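## Task

Place the printed block inside the drawer that stands open, then push that drawer fully closed so that whatever it already held is still in it. Every cabinet must stay roughly where it was. The robot must not topple or be left leaning, or the task fails. Anything that stays in place only because the robot is holding or pressing it does not count.

## Robot and tools

ROBOT. A Hello Robot Stretch 3 in simulation, with a single arm. It has a two-wheel base (0.33 m long, 0.34 m wide) that drives forward or backward and turns on the spot but never sideways. The pivot for turns lies between the drive wheels, 0.05 m behind the front edge. A lift runs up a mast, and the arm reaches out to the robot's RIGHT, so the gripper is carried forward and back by driving the base. Folded and retracted, the wrist pokes 0.06 m past the right side and a turn sweeps a 0.28 m radius; an unfolded level gripper reaches beyond that. Loose objects may occasionally get nudged by an outside force.

FRAMES. Base frame: origin on the floor midway between the drive wheels, x forward, y left, z up. hand_pose is reported in it, located where closed fingertips meet. Odometry frame is the base frame at scene start; base_odometry counts wheel turns only, so slip counts as travel. Heading is positive to the left, -3.142 to 3.142.

execute_actions takes "actions", a list run in order; an empty list just returns the current state and pictures. Each action can have "robot", "steps" (1 to 450 control steps at 30 per second, default 1) and "until" (only together with steps; ends the action early once all its conditions hold). {"steps": n} alone just waits. "robot" is one command, a list of up to 8 commands run in sequence (items may be {"pause_s": s}, s at most 15), or {"stop": true}, which brakes everything and clears the queue. A command may hold:
- "base": exactly one of {"translate_m": d} (relative drive in metres from where the base is when this command starts, forward positive, |d| at most 1) or {"rotate_rad": d} (relative turn in radians, counter-clockwise/left positive, |d| at most 3.2).
- "joints": absolute targets by name; unnamed joints keep their goals. lift_m 0 to 1.1 (arm height); arm_m 0 to 0.52 (extension); wrist_yaw_rad -1.345 to 4.42 (0 along the arm, positive toward the front, 3.0 folded over the base); wrist_pitch_rad -1.57 to 0.451 (0 level, negative tips fingers down); wrist_roll_rad -2.911 to 2.911 (0 fingers side by side); gripper_m -0.089 to 0.179 (larger is wider; real fingertip gap is 0.007 m less when nearly shut, 0.025 m less when fully open, zero below 0.007); head_pan_rad -3.953 to 1.73 (0 forward, positive left, -1.57 looks along the arm); head_tilt_rad -1.53 to 0.419 (negative down).
- "contact_limits": {"arm_m": effort percent 1 to 100}, the motor effort at which that arm motion halts; it lasts until the next arm_m command.
Motions in one command start together and keep running across later actions and while you think. A new command overrides at once; its named joints retarget, the rest of an older queue is thrown away. A queue advances only when the previous command's motions end "done" (base or gripper "off_target" also pass). Any invalid value rejects the whole call.
Useful waiting pattern: "steps": 450, "until": {"robot": {"status": "ended"}}. Other conditions compare fields, e.g. {"lift_m": [">", 0.3]} or base_status ["!=", "moving"]; "any" in place of "robot" fires when any one motion ends.

zoom_image: {"camera": head_camera, nav_camera or wrist_camera, "region": [x0, y0, x1, y1]} in pixels of that camera's latest image, at most 504 by 504. head_camera and nav_camera move with head pan and tilt; wrist_camera rides on the gripper.

finished_scene: {"scene": number}; ends the scene permanently and reports success. Only call it after all motion has finished, since anything still moving is braked afterward and may stop short.

RESULT LINES. base_status shows progress as (moved of goal). joint_goals and joint_status give per-joint targets and states: moving, done (within tolerance), off_target (rested away from goal, may still push), contact_stop (pushed into something and went slack), time_out, stopped, not_commanded, torque_fault (wrist servo off about 10 s, limp). refusals, queue (idle/running/done/dropped/stopped) and queue_left track commands; lines starting refused:, dropped: or replaced: explain problems. on_its_own appears when the robot changed a goal itself, when a joint is slack or off, or when base_tilt has shifted 3 degrees or more. measured_speeds, motor_effort (percent, peak in brackets, noisy and biased), lidar_m (12 sectors of 30 degrees starting straight ahead and going counter-clockwise, plane 0.17 m up), wrist_depth_mm and head_depth_mm (7x7 median depths) help judge contact and distances. Each call also returns one image per camera.

SPEED. Base is fast (0.30 m/s, 1.9 rad/s) only when stowed: lift_m under 0.30, arm_m under 0.03, wrist_yaw_rad above 2.54; otherwise 0.10 m/s and 0.63 rad/s.

GRIPPING. Command gripper_m below the object's width to grip, lower for more squeeze; to let go, open at least 0.02 beyond where contact began. Neither reading nor done proves a grasp, so check the cameras. Over-squeezing triggers a force reduction that may let objects slip; send a new value to regrip.

AVOID. Fold or unfold the wrist only with lift_m between 0.32 and 0.95, wrist_pitch_rad -0.4 and roll near 0; once folded the lift may drop to 0.25. With wrist_yaw_rad below -0.4 keep pitch at -0.5 or lower. Pushing into something rigid with the gripper higher than about 0.45 m can tip the robot, especially on a second push after a contact_stop or with a raised contact limit. Driving while gripping or pressing a fixed object, or snagging furniture (worst in reverse), can tip it: undo the last move in small steps, pull the gripper free, and lower lift_m near 0.2 if still leaning. Wrist and base have no contact stop, so avoid sustained pushing. Avoid drops, slams and hard hits, do not shove cabinets, and do not leave the object or drawer held in place by the robot.

Each tool is called after "Emit:" as a command line: name --argument value for each argument, lists and objects as JSON in quotes; but a table of rows of numbers goes row by row, as --pt "numbers of a row", without its own name.

## Session

Emit:
execute_actions --actions '[]'

Scene clock: 0.00 s.
robot.base_odometry: x=+0.000 y=+0.000 heading=+0.000 (m, m, rad; robot's odometry frame)
robot.turned_by_wheels: +0.000 (rad since the last result)
robot.turned_by_imu: +0.000 (rad since the last result)
robot.base_tilt: forward=+1.1 right=-0.5 (deg)
robot.lidar_m: 2.16 1.96 1.40 1.43 2.14 2.05 2.12 1.97 1.71 1.35 2.61 2.24
robot.head_depth_mm: 2349 2610 2630 2674 2684 2692 2113 / 2324 2744 2789 2825 2369 2199 2092 / 2349 2935 2997 3050 2337 2301 2086 / 2336 3168 3208 3272 3263 2983 2094 / 2309 2925 2962 2993 3034 2865 2123 / 2307 2571 2585 2619 2622 2634 2097 / 2195 2294 2304 2315 2325 2349 2119
robot.base_status: not_commanded
robot.joint_positions: lift_m=+0.396 arm_m=+0.000 wrist_yaw_rad=+2.846 wrist_pitch_rad=-0.649 wrist_roll_rad=+0.000 gripper_m=+0.037 head_pan_rad=-0.001 head_tilt_rad=-0.022
robot.joint_goals: lift_m=+0.396 arm_m=+0.000 wrist_yaw_rad=+2.846 wrist_pitch_rad=-0.649 wrist_roll_rad=+0.000 gripper_m=+0.037 head_pan_rad=-0.001 head_tilt_rad=-0.022
robot.joint_status: lift_m=not_commanded arm_m=not_commanded wrist_yaw_rad=not_commanded wrist_pitch_rad=not_commanded wrist_roll_rad=not_commanded gripper_m=not_commanded head_pan_rad=not_commanded head_tilt_rad=not_commanded
robot.measured_speeds: translate_m=+0.000 rotate_rad=+0.000 lift_m=+0.000 arm_m=+0.000 wrist_yaw_rad=+0.000 wrist_pitch_rad=+0.000 wrist_roll_rad=+0.000 head_pan_rad=+0.000 head_tilt_rad=+0.000
robot: refusals=0 queue=idle queue_left=0
robot.motor_effort: left_wheel=+0 right_wheel=+0 lift_m=+34 arm_m=+0 wrist_yaw_rad=+0 wrist_pitch_rad=+7 wrist_roll_rad=+0 gripper_m=+0 head_pan_rad=+1 head_tilt_rad=+2 (%)
robot.hand_pose: x=+0.0340 y=+0.0367 z=+0.3609 quat_wxyz=(+0.322, +0.696, +0.125, +0.630) (m; robot's base frame)
robot.wrist_depth_mm: - - - - - - - / - - - - - - - / - 940 918 860 862 834 810 / - 756 751 734 711 696 685 / 668 - 634 629 637 599 591 / 578 544 - 550 - 515 520 / 501 513 - 490 475 472 459
pictures: head_camera (sideways: a quarter turn clockwise sets it upright), nav_camera (sideways: a quarter turn counterclockwise sets it upright), wrist_camera
Images, in order (width x height): head_camera 896x504, nav_camera 672x504, wrist_camera 644x364.

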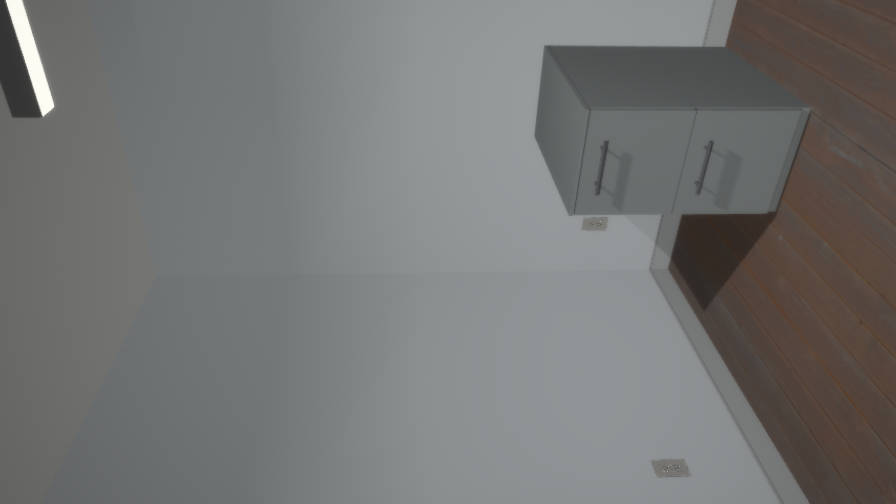

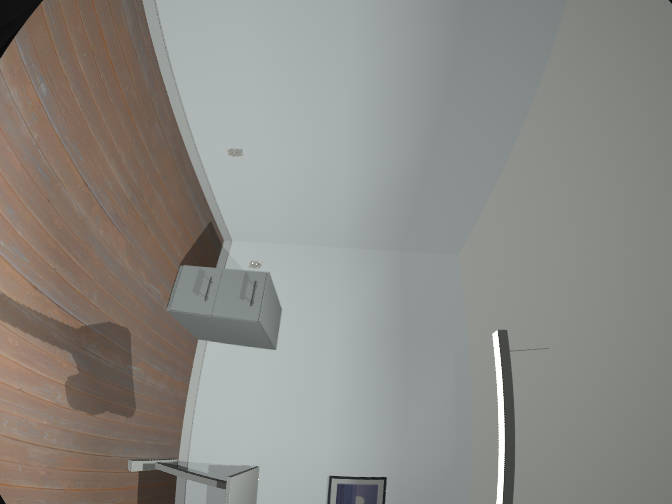

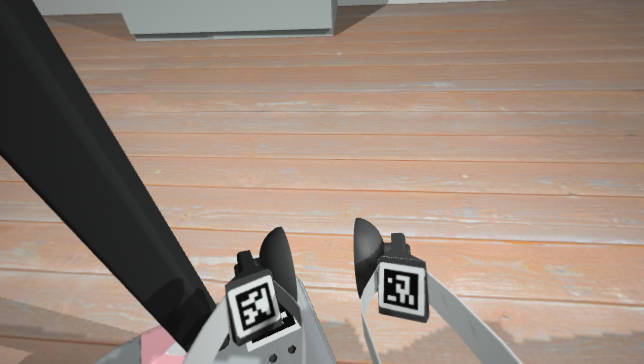

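Emit:
execute_actions --actions '[{"robot":{"joints":{"head_pan_rad":-1.3,"head_tilt_rad":-0.5}},"steps":450,"until":{"robot":{"status":"ended"}}}]'

Emit:
execute_actions --actions '[{"robot":{"joints":{"head_pan_rad":-2.8}},"steps":450,"until":{"robot":{"status":"ended"}}}]'

Scene clock: 1.33 s.
robot.base_odometry: x=+0.000 y=+0.000 heading=+0.000 (m, m, rad; robot's odometry frame)
robot.turned_by_wheels: +0.000 (rad since the last result)
robot.turned_by_imu: +0.000 (rad since the last result)
robot.base_tilt: forward=+1.1 right=-0.4 (deg)
robot.lidar_m: 2.15 1.96 1.40 1.43 2.14 2.05 2.11 1.96 1.71 1.35 2.61 2.24
robot.head_depth_mm: 1882 2013 2159 1462 1754 1543 1302 / 2031 2189 2404 1463 1913 1547 1302 / 2242 2442 2682 2505 1924 1552 1305 / 2487 2683 3000 2557 1938 1563 1323 / 2773 2877 3244 2562 1948 1568 1316 / 2687 2821 3195 2601 1974 1583 1330 / 2532 2642 2882 2634 1980 1590 1332
robot.base_status: not_commanded
robot.joint_positions: lift_m=+0.396 arm_m=+0.000 wrist_yaw_rad=+2.846 wrist_pitch_rad=-0.649 wrist_roll_rad=+0.000 gripper_m=+0.037 head_pan_rad=-1.293 head_tilt_rad=-0.494
robot.joint_goals: lift_m=+0.396 arm_m=+0.000 wrist_yaw_rad=+2.846 wrist_pitch_rad=-0.649 wrist_roll_rad=+0.000 gripper_m=+0.037 head_pan_rad=-1.300 head_tilt_rad=-0.500
robot.joint_status: lift_m=not_commanded arm_m=not_commanded wrist_yaw_rad=not_commanded wrist_pitch_rad=not_commanded wrist_roll_rad=not_commanded gripper_m=not_commanded head_pan_rad=done head_tilt_rad=done
robot.measured_speeds: translate_m=+0.000 rotate_rad=+0.000 lift_m=+0.000 arm_m=+0.000 wrist_yaw_rad=+0.000 wrist_pitch_rad=+0.000 wrist_roll_rad=+0.000 head_pan_rad=+0.000 head_tilt_rad=+0.000
robot: refusals=0 queue=done queue_left=0
robot.motor_effort: left_wheel=+1(1) right_wheel=+0(0) lift_m=+33(35) arm_m=+0(1) wrist_yaw_rad=+0(0) wrist_pitch_rad=+7(7) wrist_roll_rad=+0(0) gripper_m=+1(1) head_pan_rad=-2(45) head_tilt_rad=-2(27) (%)
robot.hand_pose: x=+0.0340 y=+0.0367 z=+0.3609 quat_wxyz=(+0.322, +0.696, +0.125, +0.630) (m; robot's base frame)
robot.wrist_depth_mm: - - - - - - - / - - - - - - - / - 934 901 892 859 821 798 / - 773 749 737 717 692 678 / 658 - 644 633 609 601 592 / 567 547 - 551 - 527 522 / 512 515 - 493 469 470 457
pictures: head_camera (sideways: a quarter turn clockwise sets it upright), nav_camera (sideways: a quarter turn counterclockwise sets it upright), wrist_camera
camera_calibration (this result's frames):
head_camera: T_world_to_cam=[[-0.126541, 0.529445, -0.838854, 1.11776], [0.93698, 0.341424, 0.0741476, -0.0979528], [0.325662, -0.776606, -0.539284, 0.667521], [0, 0, 0, 1]] pos_world=[0.0158357, -0.0399466, 1.30488]
nav_camera: T_world_to_cam=[[0.198392, -0.448038, 0.871724, -1.09774], [-0.927417, -0.373542, 0.0190785, 0.0310238], [0.317078, -0.812236, -0.489626, 0.594519], [0, 0, 0, 1]] pos_world=[0.0580454, 0.00265121, 1.24742]
wrist_camera: T_world_to_cam=[[0.919714, -0.391059, -0.0346263, -0.00830189], [-0.298213, -0.638533, -0.709468, 0.327734], [0.255334, 0.662834, -0.703886, 0.384059], [0, 0, 0, 1]] pos_world=[0.00730631, -0.0485453, 0.502564]
Images, in order (width x height): head_camera 896x504, nav_camera 672x504, wrist_camera 644x364.

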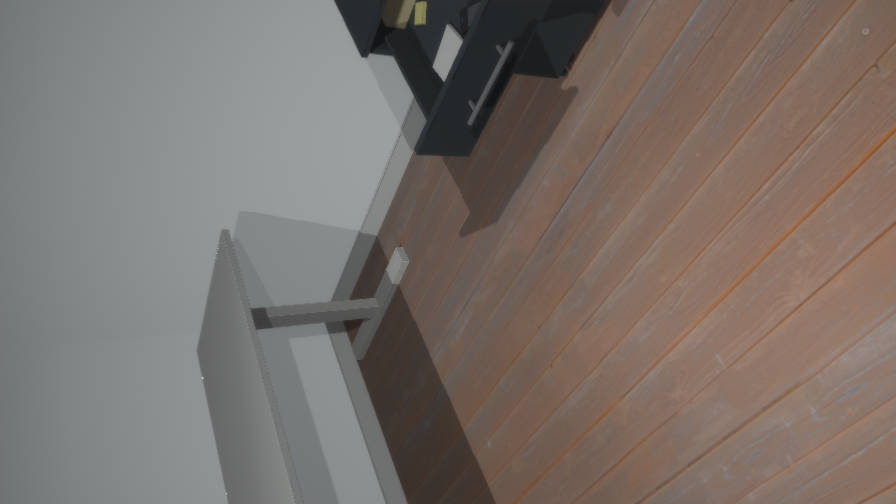

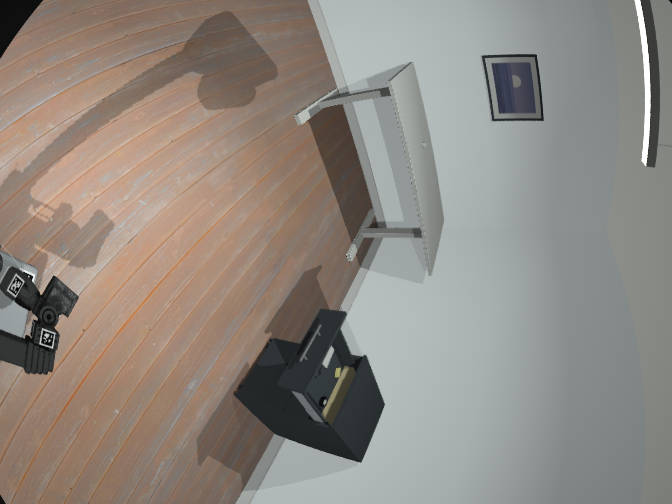

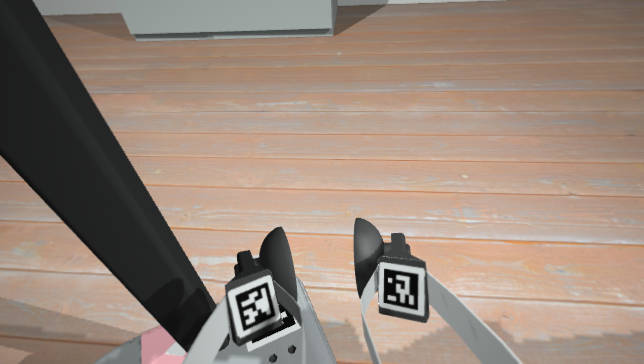

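Scene clock: 2.67 s.
robot.base_odometry: x=+0.000 y=+0.000 heading=+0.000 (m, m, rad; robot's odometry frame)
robot.turned_by_wheels: +0.000 (rad since the last result)
robot.turned_by_imu: +0.000 (rad since the last result)
robot.base_tilt: forward=+1.2 right=-0.5 (deg)
robot.lidar_m: 2.16 1.96 1.40 1.43 2.14 2.05 2.11 1.96 1.70 1.35 2.61 2.24
robot.head_depth_mm: 2162 2322 2507 2472 1894 1538 1292 / 2332 2531 2796 2516 1919 1539 1299 / 2222 2415 2678 2522 1922 1558 1311 / 2053 2255 2458 2526 1947 1568 1319 / 1909 2106 2281 2392 1952 1575 1323 / 1810 1932 2116 2276 1970 1586 1325 / 1706 1834 1957 2103 1979 1595 1341
robot.base_status: not_commanded
robot.joint_positions: lift_m=+0.396 arm_m=+0.000 wrist_yaw_rad=+2.846 wrist_pitch_rad=-0.649 wrist_roll_rad=+0.000 gripper_m=+0.037 head_pan_rad=-2.793 head_tilt_rad=-0.494
robot.joint_goals: lift_m=+0.396 arm_m=+0.000 wrist_yaw_rad=+2.846 wrist_pitch_rad=-0.649 wrist_roll_rad=+0.000 gripper_m=+0.037 head_pan_rad=-2.800 head_tilt_rad=-0.500
robot.joint_status: lift_m=not_commanded arm_m=not_commanded wrist_yaw_rad=not_commanded wrist_pitch_rad=not_commanded wrist_roll_rad=not_commanded gripper_m=not_commanded head_pan_rad=done head_tilt_rad=done
robot.measured_speeds: translate_m=+0.000 rotate_rad=+0.000 lift_m=+0.000 arm_m=+0.000 wrist_yaw_rad=+0.000 wrist_pitch_rad=+0.000 wrist_roll_rad=+0.000 head_pan_rad=+0.000 head_tilt_rad=+0.000
robot: refusals=0 queue=done queue_left=0
robot.motor_effort: left_wheel=+0(0) right_wheel=+1(1) lift_m=+34(35) arm_m=-1(0) wrist_yaw_rad=+0(0) wrist_pitch_rad=+7(7) wrist_roll_rad=+0(0) gripper_m=+0(1) head_pan_rad=-4(44) head_tilt_rad=-2(2) (%)
robot.hand_pose: x=+0.0340 y=+0.0367 z=+0.3609 quat_wxyz=(+0.322, +0.696, +0.125, +0.630) (m; robot's base frame)
robot.wrist_depth_mm: - - - - - - - / - - - - - - - / - 919 900 895 857 834 840 / - 757 757 732 723 712 692 / 653 - 632 634 635 593 589 / 572 562 - 547 - 528 519 / 506 513 - 487 483 474 466
pictures: head_camera (sideways: a quarter turn clockwise sets it upright), nav_camera (sideways: a quarter turn counterclockwise sets it upright), wrist_camera
camera_calibration (this result's frames):
head_camera: T_world_to_cam=[[0.519393, 0.163759, -0.838698, 1.11361], [0.40683, -0.910488, 0.074168, -0.0947454], [-0.751479, -0.37973, -0.539523, 0.674403], [0, 0, 0, 1]] pos_world=[-0.0330586, -0.0125373, 1.30487]
nav_camera: T_world_to_cam=[[-0.433117, -0.229674, 0.871585, -1.0937], [-0.438216, 0.898668, 0.0190485, 0.0280787], [-0.78764, -0.373692, -0.489875, 0.601582], [0, 0, 0, 1]] pos_world=[0.0124338, -0.0516224, 1.24742]
wrist_camera: T_world_to_cam=[[0.919714, -0.391059, -0.0346263, -0.00830185], [-0.298213, -0.638533, -0.709468, 0.327734], [0.255334, 0.662834, -0.703886, 0.384059], [0, 0, 0, 1]] pos_world=[0.00730632, -0.0485453, 0.502564]
Images, in order (width x height): head_camera 896x504, nav_camera 672x504, wrist_camera 644x364.

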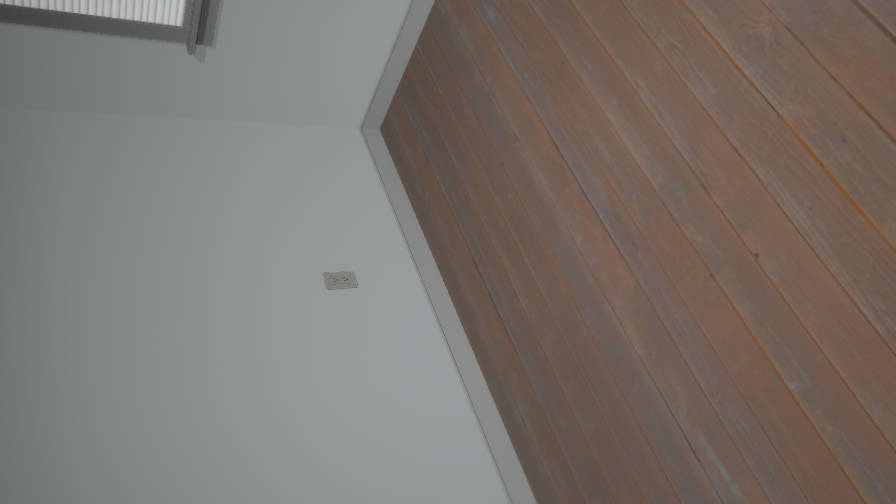

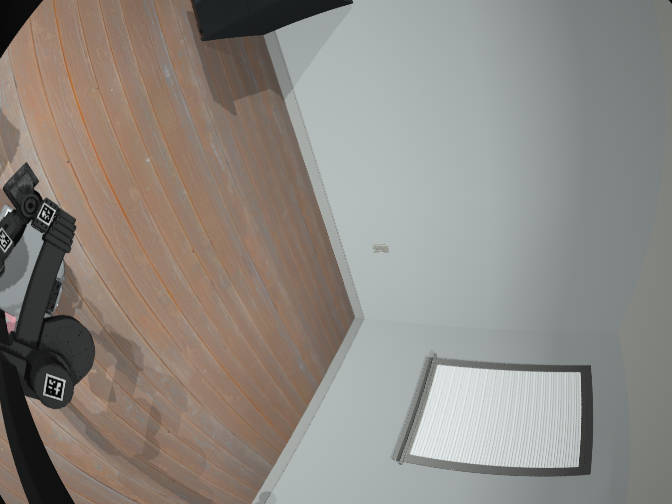

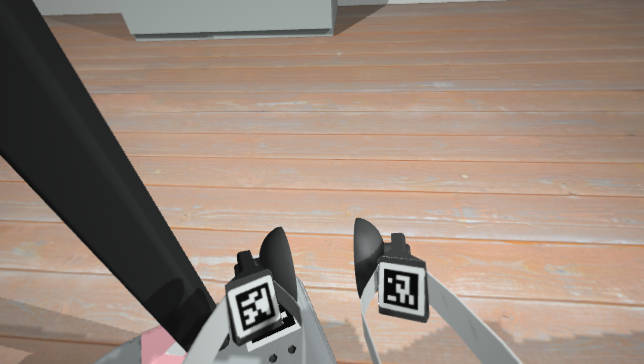

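Emit:
execute_actions --actions '[{"robot":{"base":{"rotate_rad":-0.75},"joints":{"head_pan_rad":-0.15,"head_tilt_rad":-0.4,"wrist_pitch_rad":-0.4,"wrist_yaw_rad":3.0,"lift_m":0.27}},"steps":450,"until":{"robot":{"status":"ended"}}}]'

Emit:
zoom_image --camera "head_camera" --region '[200,150,400,350]'

Scene clock: 5.23 s.
robot.base_odometry: x=+0.000 y=+0.000 heading=-0.750 (m, m, rad; robot's odometry frame)
robot.turned_by_wheels: -0.750 (rad since the last result)
robot.turned_by_imu: -0.739 (rad since the last result)
robot.base_tilt: forward=+1.1 right=-0.5 (deg)
robot.lidar_m: 2.24 2.15 2.15 1.88 1.40 1.62 2.05 2.05 2.15 1.87 1.35 1.51
robot.head_depth_mm: 2685 2915 2803 2859 2109 1667 1373 / 2676 2889 2838 2928 2127 1662 1380 / 2580 2775 2882 2947 2130 1683 1385 / 2507 2681 2638 3023 2163 1686 1392 / 2404 2594 2627 2831 2175 1695 1399 / 2321 2490 2624 2849 2193 1703 1396 / 2243 2425 2609 2793 2197 1724 1403
robot.base_status: done (rotate_rad -0.7499 of -0.7500)
robot.joint_positions: lift_m=+0.271 arm_m=+0.000 wrist_yaw_rad=+2.998 wrist_pitch_rad=-0.421 wrist_roll_rad=+0.000 gripper_m=+0.037 head_pan_rad=-0.157 head_tilt_rad=-0.409
robot.joint_goals: lift_m=+0.270 arm_m=+0.000 wrist_yaw_rad=+3.000 wrist_pitch_rad=-0.400 wrist_roll_rad=+0.000 gripper_m=+0.037 head_pan_rad=-0.150 head_tilt_rad=-0.400
robot.joint_status: lift_m=done arm_m=not_commanded wrist_yaw_rad=done wrist_pitch_rad=done wrist_roll_rad=not_commanded gripper_m=not_commanded head_pan_rad=done head_tilt_rad=done
robot.measured_speeds: translate_m=+0.000 rotate_rad=+0.000 lift_m=+0.000 arm_m=+0.000 wrist_yaw_rad=+0.000 wrist_pitch_rad=+0.000 wrist_roll_rad=+0.000 head_pan_rad=+0.000 head_tilt_rad=+0.000
robot: refusals=0 queue=done queue_left=0
robot.motor_effort: left_wheel=+3(11) right_wheel=-2(8) lift_m=+20(34) arm_m=+0(0) wrist_yaw_rad=+2(2) wrist_pitch_rad=+12(14) wrist_roll_rad=+0(0) gripper_m=+0(0) head_pan_rad=+4(44) head_tilt_rad=+4(13) (%)
robot.hand_pose: x=+0.0108 y=+0.0772 z=+0.2826 quat_wxyz=(+0.197, +0.700, +0.098, +0.679) (m; robot's base frame)
robot.wrist_depth_mm: - - - - - - - / - - - - - - - / - - - - - 972 922 / 906 - 827 784 758 741 710 / 718 679 670 622 617 579 562 / 553 544 - 528 - 488 477 / 470 474 - - 428 419 405
pictures: head_camera (sideways: a quarter turn clockwise sets it upright), nav_camera (sideways: a quarter turn counterclockwise sets it upright), wrist_camera
camera_calibration (this result's frames):
head_camera: T_world_to_cam=[[-0.461089, 0.0970163, -0.882035, 1.17611], [0.0794934, 0.994525, 0.0678336, -0.0845098], [0.883786, -0.0388386, -0.466276, 0.569125], [0, 0, 0, 1]] pos_world=[0.0460247, -0.00795072, 1.30847]
nav_camera: T_world_to_cam=[[0.415016, 0.00286358, 0.909809, -1.14874], [-0.0542822, -0.998136, 0.0279028, 0.0142067], [0.908193, -0.0609666, -0.414087, 0.49262], [0, 0, 0, 1]] pos_world=[0.0301226, 0.0475031, 1.24872]
wrist_camera: T_world_to_cam=[[0.969983, -0.236228, -0.0577057, 0.0202408], [-0.172152, -0.49947, -0.849055, 0.318451], [0.171749, 0.833502, -0.525144, 0.245292], [0, 0, 0, 1]] pos_world=[-0.00693991, -0.0406135, 0.400364]
Images, in order (width x height): head_camera 896x504, nav_camera 672x504, wrist_camera 644x364.

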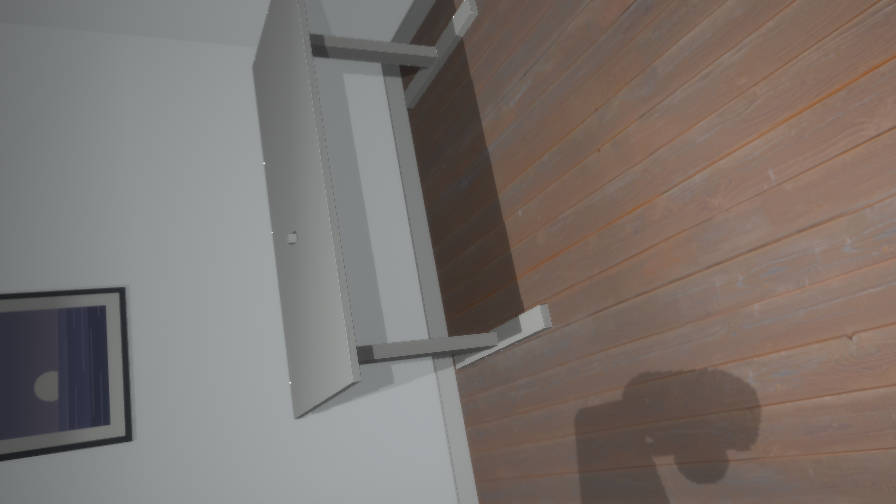

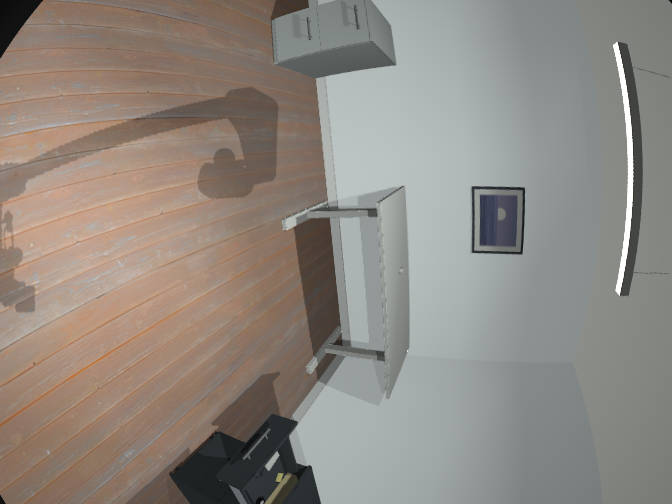

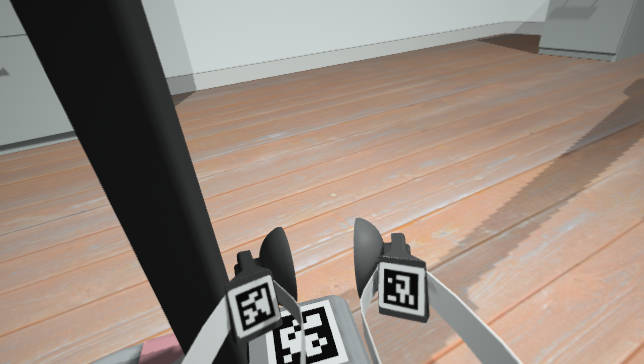

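Region (200, 150, 400, 350) of head_camera's 896x504 image, scaled by 2.520, with more detail than that image has.

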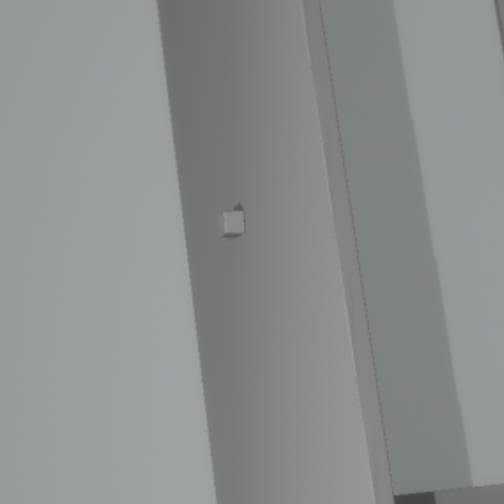

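Emit:
execute_actions --actions '[{"robot":[{"base":{"rotate_rad":-0.12}},{"base":{"translate_m":1.0}}],"steps":450,"until":{"robot":{"translate_m":[">",0.62]}}},{"robot":[{"base":{"translate_m":1.0},"joints":{"head_pan_rad":-1.57,"head_tilt_rad":-0.7}},{"base":{"rotate_rad":1.75}},{"joints":{"lift_m":0.9,"gripper_m":0.12}},{"joints":{"wrist_yaw_rad":0}}],"steps":450,"until":{"robot":{"status":"ended"}}},{"steps":300,"until":{"robot":{"status":"ended"}}}]'

Scene clock: 24.63 s.
robot.base_odometry: x=+1.045 y=-1.238 heading=+0.880 (m, m, rad; robot's odometry frame)
robot.turned_by_wheels: +1.630 (rad since the last result)
robot.turned_by_imu: +1.601 (rad since the last result)
robot.base_tilt: forward=+1.1 right=-0.4 (deg)
robot.lidar_m: 1.44 2.46 2.53 3.55 1.29 0.99 1.31 1.31 1.26 1.20 0.73 1.45
robot.head_depth_mm: 1093 1215 1040 831 701 - - / 1081 1219 1051 837 - - - / 1066 1198 1061 848 - - 1185 / 1052 1187 1080 853 689 1315 1195 / 1035 1171 1085 862 712 1289 1189 / 1022 1147 1098 869 718 1266 1200 / 1012 1136 1111 877 723 658 1218
robot.base_status: done (rotate_rad +1.7499 of +1.7500)
robot.joint_positions: lift_m=+0.899 arm_m=+0.000 wrist_yaw_rad=+0.002 wrist_pitch_rad=-0.420 wrist_roll_rad=+0.000 gripper_m=+0.120 head_pan_rad=-1.563 head_tilt_rad=-0.692
robot.joint_goals: lift_m=+0.900 arm_m=+0.000 wrist_yaw_rad=+0.000 wrist_pitch_rad=-0.400 wrist_roll_rad=+0.000 gripper_m=+0.120 head_pan_rad=-1.570 head_tilt_rad=-0.700
robot.joint_status: lift_m=done arm_m=not_commanded wrist_yaw_rad=done wrist_pitch_rad=done wrist_roll_rad=not_commanded gripper_m=done head_pan_rad=done head_tilt_rad=done
robot.measured_speeds: translate_m=+0.000 rotate_rad=+0.000 lift_m=+0.000 arm_m=+0.000 wrist_yaw_rad=+0.000 wrist_pitch_rad=+0.000 wrist_roll_rad=+0.000 head_pan_rad=+0.000 head_tilt_rad=+0.000
robot: refusals=0 queue=done queue_left=0
robot.motor_effort: left_wheel=-2(12) right_wheel=+3(12) lift_m=+47(51) arm_m=-1(1) wrist_yaw_rad=-1(2) wrist_pitch_rad=+12(12) wrist_roll_rad=+0(0) gripper_m=+1(100) head_pan_rad=-2(43) head_tilt_rad=-4(26) (%)
robot.hand_pose: x=-0.0210 y=-0.3687 z=+0.9117 quat_wxyz=(+0.692, +0.148, -0.691, -0.147) (m; robot's base frame)
robot.wrist_depth_mm: 737 780 811 882 968 - - / 789 834 899 989 - - - / 826 868 890 849 825 774 720 / 841 677 652 612 587 579 547 / 548 519 506 483 478 473 440 / 434 435 407 394 388 - 371 / 363 - 344 335 333 329 -
pictures: head_camera (sideways: a quarter turn clockwise sets it upright), nav_camera (sideways: a quarter turn counterclockwise sets it upright), wrist_camera
camera_calibration (this result's frames):
head_camera: T_world_to_cam=[[0.0184032, 0.698525, -0.715349, 0.955883], [0.994265, 0.062598, 0.0867045, -0.114629], [0.105345, -0.712842, -0.693368, 0.869306], [0, 0, 0, 1]] pos_world=[0.00480373, -0.0408548, 1.29648]
nav_camera: T_world_to_cam=[[0.0726481, -0.646901, 0.759106, -0.950141], [-0.993502, -0.113803, -0.00190143, 0.0587426], [0.0876186, -0.754034, -0.650965, 0.805816], [0, 0, 0, 1]] pos_world=[0.0567823, -0.000349069, 1.24593]
wrist_camera: T_world_to_cam=[[-0.99401, 0.0927529, -0.057794, 0.0621758], [0.0977665, 0.5184, -0.849531, 1.00586], [-0.0488361, -0.850093, -0.524363, 0.326711], [0, 0, 0, 1]] pos_world=[-0.0205803, -0.249468, 1.02941]
Images, in order (width x height): head_camera 896x504, nav_camera 672x504, wrist_camera 644x364.

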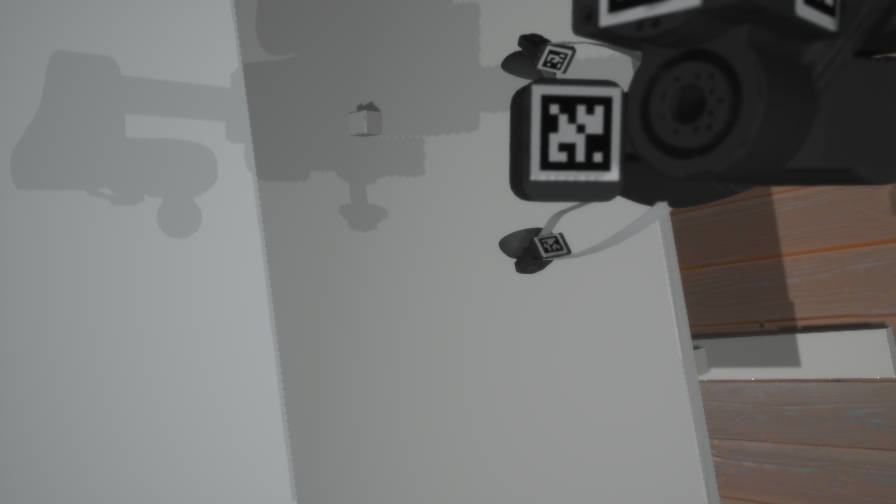

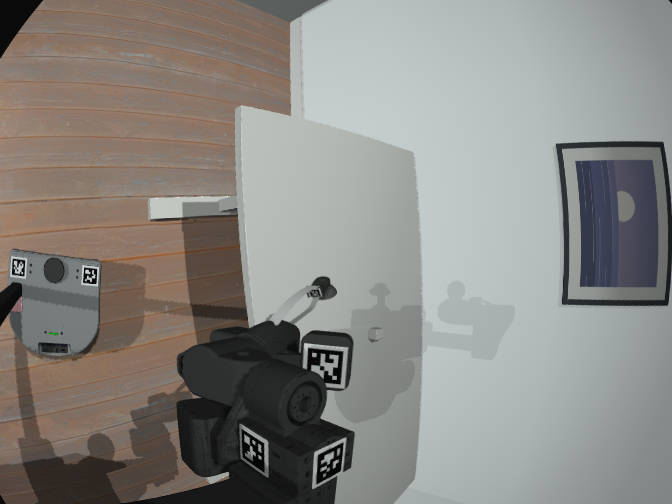

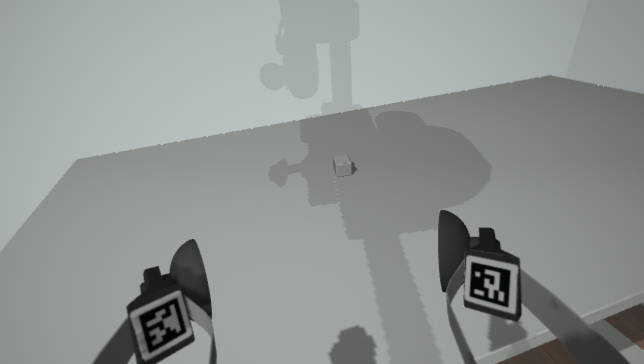

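Emit:
execute_actions --actions '[{"robot":{"base":{"translate_m":-0.065},"joints":{"lift_m":0.76,"arm_m":0.36}},"steps":450,"until":{"robot":{"status":"ended"}}}]'

Scene clock: 28.43 s.
robot.base_odometry: x=+1.004 y=-1.288 heading=+0.880 (m, m, rad; robot's odometry frame)
robot.turned_by_wheels: +0.000 (rad since the last result)
robot.turned_by_imu: -0.001 (rad since the last result)
robot.base_tilt: forward=+1.1 right=-0.4 (deg)
robot.lidar_m: 1.50 2.52 2.57 3.51 1.19 0.94 1.25 1.25 1.22 1.21 0.76 1.46
robot.head_depth_mm: 1099 1225 1072 - 693 1343 1178 / 1088 1220 1125 786 697 1356 1181 / 1075 1210 1106 800 701 1329 1186 / 1061 1199 1076 850 707 1340 1195 / 1049 1184 1088 858 711 1323 1201 / 1037 1165 1100 868 717 1294 1183 / 1023 1148 1111 876 722 1312 1213
robot.base_status: done (translate_m -0.0650 of -0.0650)
robot.joint_positions: lift_m=+0.761 arm_m=+0.360 wrist_yaw_rad=+0.001 wrist_pitch_rad=-0.420 wrist_roll_rad=+0.000 gripper_m=+0.120 head_pan_rad=-1.563 head_tilt_rad=-0.692
robot.joint_goals: lift_m=+0.760 arm_m=+0.360 wrist_yaw_rad=+0.000 wrist_pitch_rad=-0.400 wrist_roll_rad=+0.000 gripper_m=+0.120 head_pan_rad=-1.570 head_tilt_rad=-0.700
robot.joint_status: lift_m=done arm_m=done wrist_yaw_rad=done wrist_pitch_rad=done wrist_roll_rad=not_commanded gripper_m=done head_pan_rad=done head_tilt_rad=done
robot.measured_speeds: translate_m=+0.000 rotate_rad=+0.000 lift_m=+0.000 arm_m=+0.000 wrist_yaw_rad=+0.000 wrist_pitch_rad=+0.000 wrist_roll_rad=+0.000 head_pan_rad=+0.000 head_tilt_rad=+0.000
robot: refusals=0 queue=done queue_left=0
robot.motor_effort: left_wheel=-4(9) right_wheel=+3(5) lift_m=+20(47) arm_m=+4(5) wrist_yaw_rad=+0(1) wrist_pitch_rad=+12(12) wrist_roll_rad=+0(0) gripper_m=+0(1) head_pan_rad=-4(4) head_tilt_rad=-4(3) (%)
robot.hand_pose: x=-0.0213 y=-0.7289 z=+0.7728 quat_wxyz=(+0.692, +0.148, -0.691, -0.147) (m; robot's base frame)
robot.wrist_depth_mm: 472 499 533 579 631 679 732 / 502 534 573 619 660 644 598 / 521 534 499 468 442 424 400 / 390 371 352 340 327 313 302 / 297 289 277 247 260 258 244 / 239 237 224 218 211 - 203 / 199 - 188 187 182 178 176
pictures: head_camera (sideways: a quarter turn clockwise sets it upright), nav_camera (sideways: a quarter turn counterclockwise sets it upright), wrist_camera
camera_calibration (this result's frames):
head_camera: T_world_to_cam=[[0.0184032, 0.698525, -0.715349, 0.955883], [0.994265, 0.0625979, 0.0867045, -0.114629], [0.105345, -0.712842, -0.693368, 0.869306], [0, 0, 0, 1]] pos_world=[0.00480372, -0.0408548, 1.29648]
nav_camera: T_world_to_cam=[[0.072648, -0.646901, 0.759106, -0.950141], [-0.993502, -0.113803, -0.00190143, 0.0587426], [0.0876185, -0.754034, -0.650965, 0.805816], [0, 0, 0, 1]] pos_world=[0.0567823, -0.000349075, 1.24593]
wrist_camera: T_world_to_cam=[[-0.993861, 0.0943346, -0.0577998, 0.0883559], [0.0985932, 0.518191, -0.849563, 1.07445], [-0.0501918, -0.850046, -0.524311, -0.0523488], [0, 0, 0, 1]] pos_world=[-0.0207477, -0.609606, 0.890474]
Images, in order (width x height): head_camera 896x504, nav_camera 672x504, wrist_camera 644x364.

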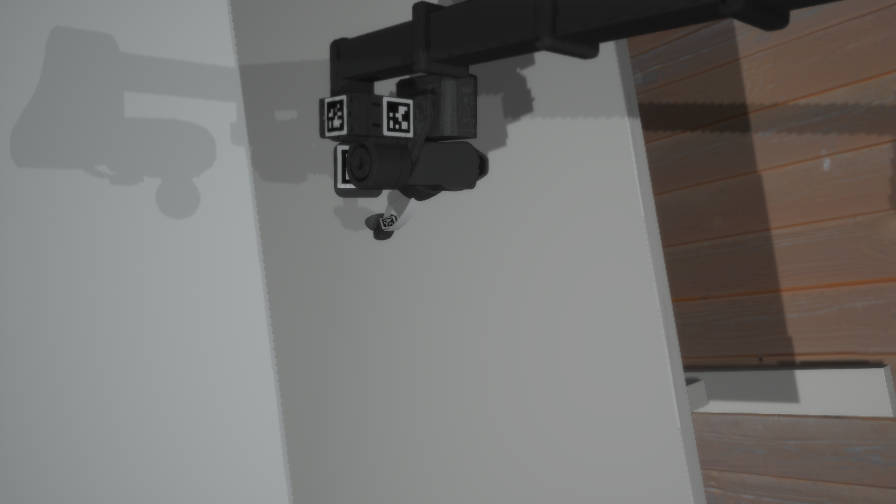

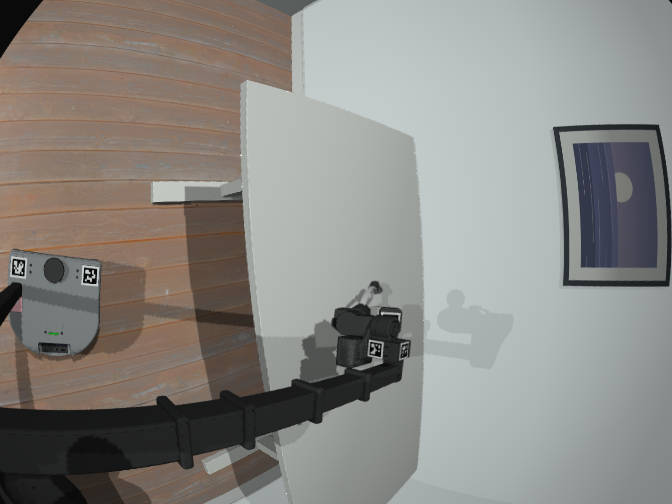

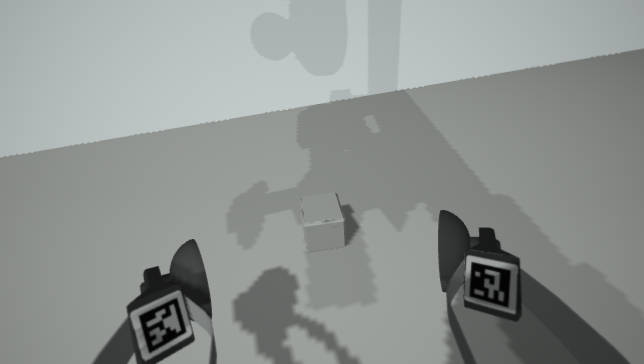

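Emit:
execute_actions --actions '[{"robot":{"base":{"translate_m":-0.01},"joints":{"lift_m":0.722,"arm_m":0.445}},"steps":450,"until":{"robot":{"status":"ended"}}}]'

Scene clock: 30.20 s.
robot.base_odometry: x=+0.997 y=-1.296 heading=+0.880 (m, m, rad; robot's odometry frame)
robot.turned_by_wheels: +0.000 (rad since the last result)
robot.turned_by_imu: +0.000 (rad since the last result)
robot.base_tilt: forward=+1.2 right=-0.4 (deg)
robot.lidar_m: 1.52 2.52 2.58 3.51 1.17 0.93 1.24 1.24 1.22 1.21 0.77 1.46
robot.head_depth_mm: 1108 1228 1060 849 - 1340 1154 / 1090 1225 1132 793 698 1353 1180 / 1077 1207 1102 820 702 1353 1190 / 1064 1188 1077 854 706 1340 1187 / 1049 1180 1086 861 713 1318 1208 / 1034 1168 1098 868 713 1293 1188 / 1023 1148 1110 873 720 1315 1212
robot.base_status: done (translate_m -0.0100 of -0.0100)
robot.joint_positions: lift_m=+0.723 arm_m=+0.445 wrist_yaw_rad=+0.001 wrist_pitch_rad=-0.418 wrist_roll_rad=+0.000 gripper_m=+0.120 head_pan_rad=-1.563 head_tilt_rad=-0.692
robot.joint_goals: lift_m=+0.722 arm_m=+0.445 wrist_yaw_rad=+0.000 wrist_pitch_rad=-0.400 wrist_roll_rad=+0.000 gripper_m=+0.120 head_pan_rad=-1.570 head_tilt_rad=-0.700
robot.joint_status: lift_m=done arm_m=done wrist_yaw_rad=done wrist_pitch_rad=done wrist_roll_rad=not_commanded gripper_m=done head_pan_rad=done head_tilt_rad=done
robot.measured_speeds: translate_m=+0.000 rotate_rad=+0.000 lift_m=+0.000 arm_m=+0.000 wrist_yaw_rad=+0.000 wrist_pitch_rad=+0.000 wrist_roll_rad=+0.000 head_pan_rad=+0.000 head_tilt_rad=+0.000
robot: refusals=0 queue=done queue_left=0
robot.motor_effort: left_wheel=-2(8) right_wheel=+3(5) lift_m=+20(19) arm_m=+4(4) wrist_yaw_rad=-1(1) wrist_pitch_rad=+11(12) wrist_roll_rad=+0(0) gripper_m=+1(2) head_pan_rad=-3(5) head_tilt_rad=-3(3) (%)
robot.hand_pose: x=-0.0213 y=-0.8141 z=+0.7353 quat_wxyz=(+0.692, +0.147, -0.691, -0.147) (m; robot's base frame)
robot.wrist_depth_mm: 409 434 467 504 556 607 637 / 435 463 511 533 551 511 471 / 448 412 394 372 347 330 313 / 306 292 277 268 256 247 236 / 230 223 217 173 203 203 191 / 187 186 175 148 166 - 160 / 156 - 148 145 141 139 137
pictures: head_camera (sideways: a quarter turn clockwise sets it upright), nav_camera (sideways: a quarter turn counterclockwise sets it upright), wrist_camera
camera_calibration (this result's frames):
head_camera: T_world_to_cam=[[0.0184032, 0.698526, -0.715348, 0.955882], [0.994265, 0.062598, 0.0867045, -0.114629], [0.105345, -0.712842, -0.693368, 0.869306], [0, 0, 0, 1]] pos_world=[0.00480373, -0.0408548, 1.29648]
nav_camera: T_world_to_cam=[[0.0726481, -0.646901, 0.759105, -0.950141], [-0.993502, -0.113803, -0.00190145, 0.0587426], [0.0876186, -0.754034, -0.650965, 0.805816], [0, 0, 0, 1]] pos_world=[0.0567823, -0.000349059, 1.24593]
wrist_camera: T_world_to_cam=[[-0.99386, 0.0942311, -0.0579822, 0.0942747], [0.0986, 0.516587, -0.850538, 1.08613], [-0.0501943, -0.851033, -0.522707, -0.146464], [0, 0, 0, 1]] pos_world=[-0.0207483, -0.694611, 0.852704]
Images, in order (width x height): head_camera 896x504, nav_camera 672x504, wrist_camera 644x364.

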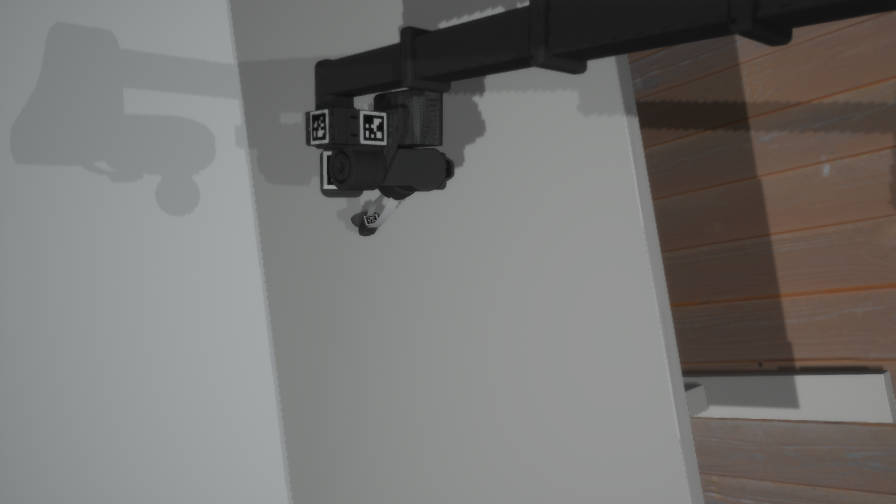

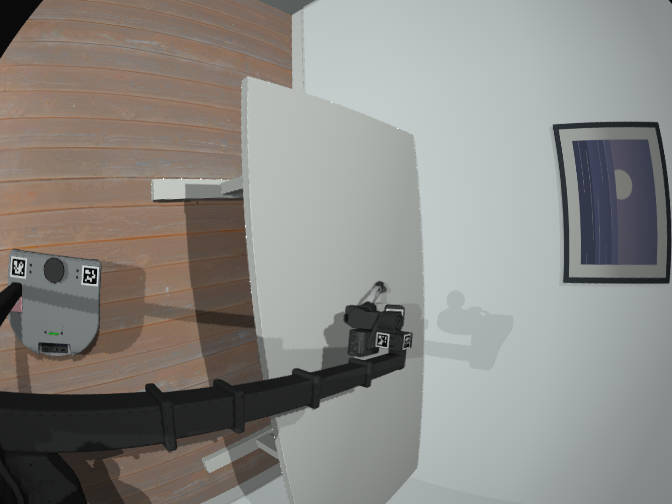

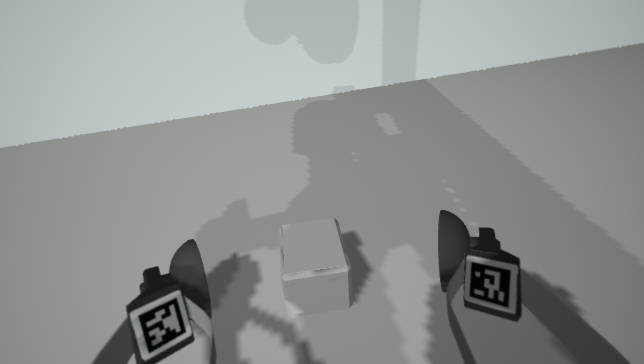

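Emit:
execute_actions --actions '[{"robot":[{"joints":{"gripper_m":0.0}},{"joints":{"lift_m":0.76}},{"base":{"translate_m":0.08},"joints":{"arm_m":0.15,"lift_m":0.8}},{"base":{"rotate_rad":-1.4},"joints":{"arm_m":0,"head_tilt_rad":-0.9,"head_pan_rad":-1.8}},{"base":{"translate_m":-0.6},"joints":{"wrist_pitch_rad":-1.0}}],"steps":450,"until":{"robot":{"status":"ended"}}},{"steps":300,"until":{"robot":{"status":"ended"}}}]'

Scene clock: 47.03 s.
robot.base_odometry: x=+0.528 y=-0.936 heading=-0.520 (m, m, rad; robot's odometry frame)
robot.turned_by_wheels: -1.400 (rad since the last result)
robot.turned_by_imu: -1.384 (rad since the last result)
robot.base_tilt: forward=+1.2 right=-0.5 (deg)
robot.lidar_m: 1.31 1.85 1.73 2.43 2.39 2.68 2.96 1.93 0.77 0.75 1.37 1.69
robot.head_depth_mm: 1355 1065 1033 912 - - 1124 / 1261 1077 1032 928 - - 1151 / 1257 1090 1023 929 807 - 1147 / 1232 1101 1015 1312 1473 1233 1146 / 1241 1414 1716 1631 1423 1264 1144 / 1218 1414 1682 1634 1429 1269 1154 / 1195 1383 1635 1650 1442 1287 1159
robot.base_status: done (translate_m -0.6000 of -0.6000)
robot.joint_positions: lift_m=+0.799 arm_m=+0.000 wrist_yaw_rad=+0.001 wrist_pitch_rad=-1.005 wrist_roll_rad=+0.000 gripper_m=+0.001 head_pan_rad=-1.793 head_tilt_rad=-0.889
robot.joint_goals: lift_m=+0.800 arm_m=+0.000 wrist_yaw_rad=+0.000 wrist_pitch_rad=-1.000 wrist_roll_rad=+0.000 gripper_m=+0.000 head_pan_rad=-1.800 head_tilt_rad=-0.900
robot.joint_status: lift_m=done arm_m=done wrist_yaw_rad=done wrist_pitch_rad=done wrist_roll_rad=not_commanded gripper_m=done head_pan_rad=done head_tilt_rad=done
robot.measured_speeds: translate_m=+0.000 rotate_rad=+0.000 lift_m=+0.000 arm_m=+0.000 wrist_yaw_rad=+0.000 wrist_pitch_rad=+0.000 wrist_roll_rad=+0.000 head_pan_rad=+0.000 head_tilt_rad=+0.000
robot: refusals=0 queue=done queue_left=0
robot.motor_effort: left_wheel=+3(8) right_wheel=-2(8) lift_m=+48(47) arm_m=-4(5) wrist_yaw_rad=-1(0) wrist_pitch_rad=+3(11) wrist_roll_rad=+0(0) gripper_m=-19(100) head_pan_rad=-4(25) head_tilt_rad=-5(21) (%)
robot.hand_pose: x=-0.0215 y=-0.2623 z=+0.7090 quat_wxyz=(+0.620, +0.341, -0.619, -0.341) (m; robot's base frame)
robot.wrist_depth_mm: - - - 625 513 510 481 / - - - 734 455 444 332 / - - - 903 342 352 365 / 944 965 969 956 926 959 980 / 919 901 907 169 883 880 870 / 856 824 852 146 - 823 821 / 783 772 772 794 773 776 768
pictures: head_camera (sideways: a quarter turn clockwise sets it upright), nav_camera (sideways: a quarter turn counterclockwise sets it upright), wrist_camera
camera_calibration (this result's frames):
head_camera: T_world_to_cam=[[0.205035, 0.799471, -0.56463, 0.75836], [0.978386, -0.18324, 0.095831, -0.12639], [-0.0268484, -0.572075, -0.819762, 1.03447], [0, 0, 0, 1]] pos_world=[-0.00405807, -0.037653, 1.28832]
nav_camera: T_world_to_cam=[[-0.106725, -0.779281, 0.617521, -0.764542], [-0.992758, 0.117968, -0.0227069, 0.0858213], [-0.0551524, -0.615472, -0.786227, 0.982599], [0, 0, 0, 1]] pos_world=[0.0577969, -0.00115508, 1.24661]
wrist_camera: T_world_to_cam=[[-0.993813, 0.110976, 0.00447866, 0.000683832], [0.098722, 0.901116, -0.42219, 0.575912], [-0.0508886, -0.419135, -0.906496, 0.694772], [0, 0, 0, 1]] pos_world=[-0.0208196, -0.227836, 0.872949]
Images, in order (width x height): head_camera 896x504, nav_camera 672x504, wrist_camera 644x364.

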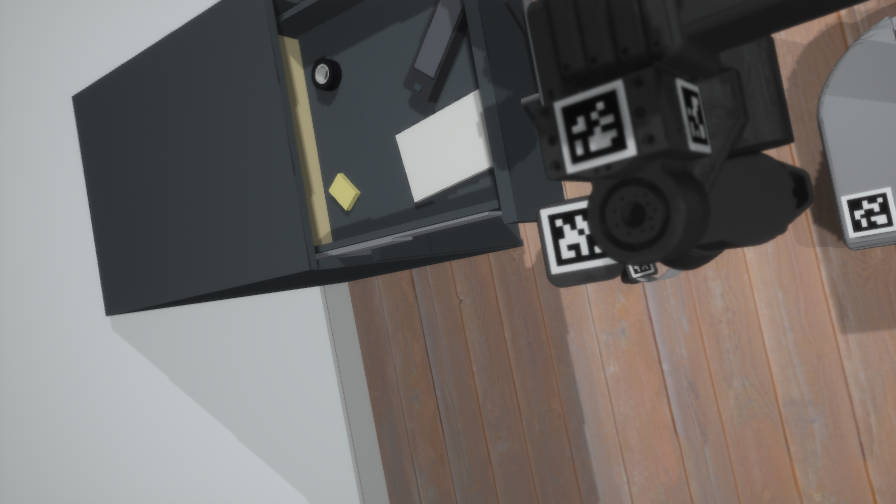

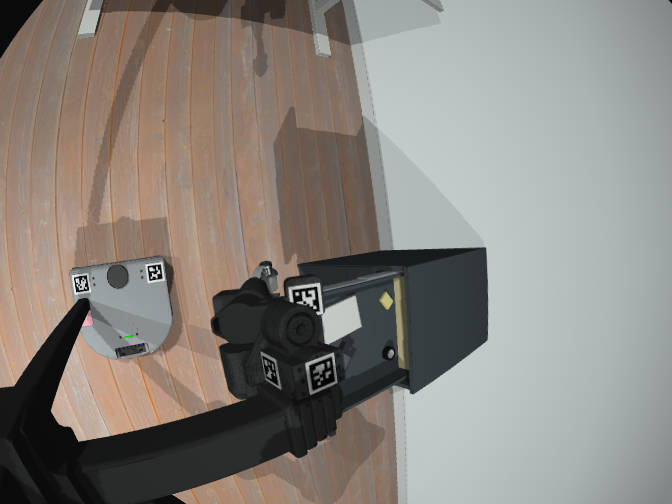

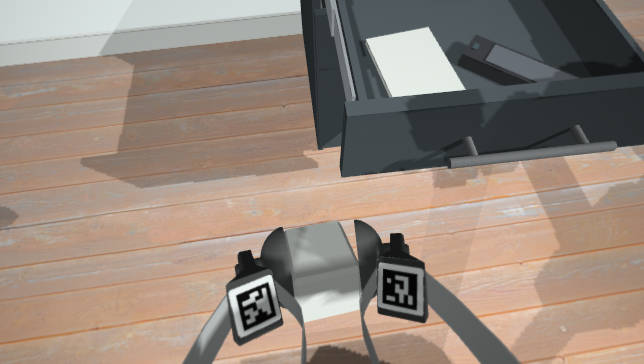

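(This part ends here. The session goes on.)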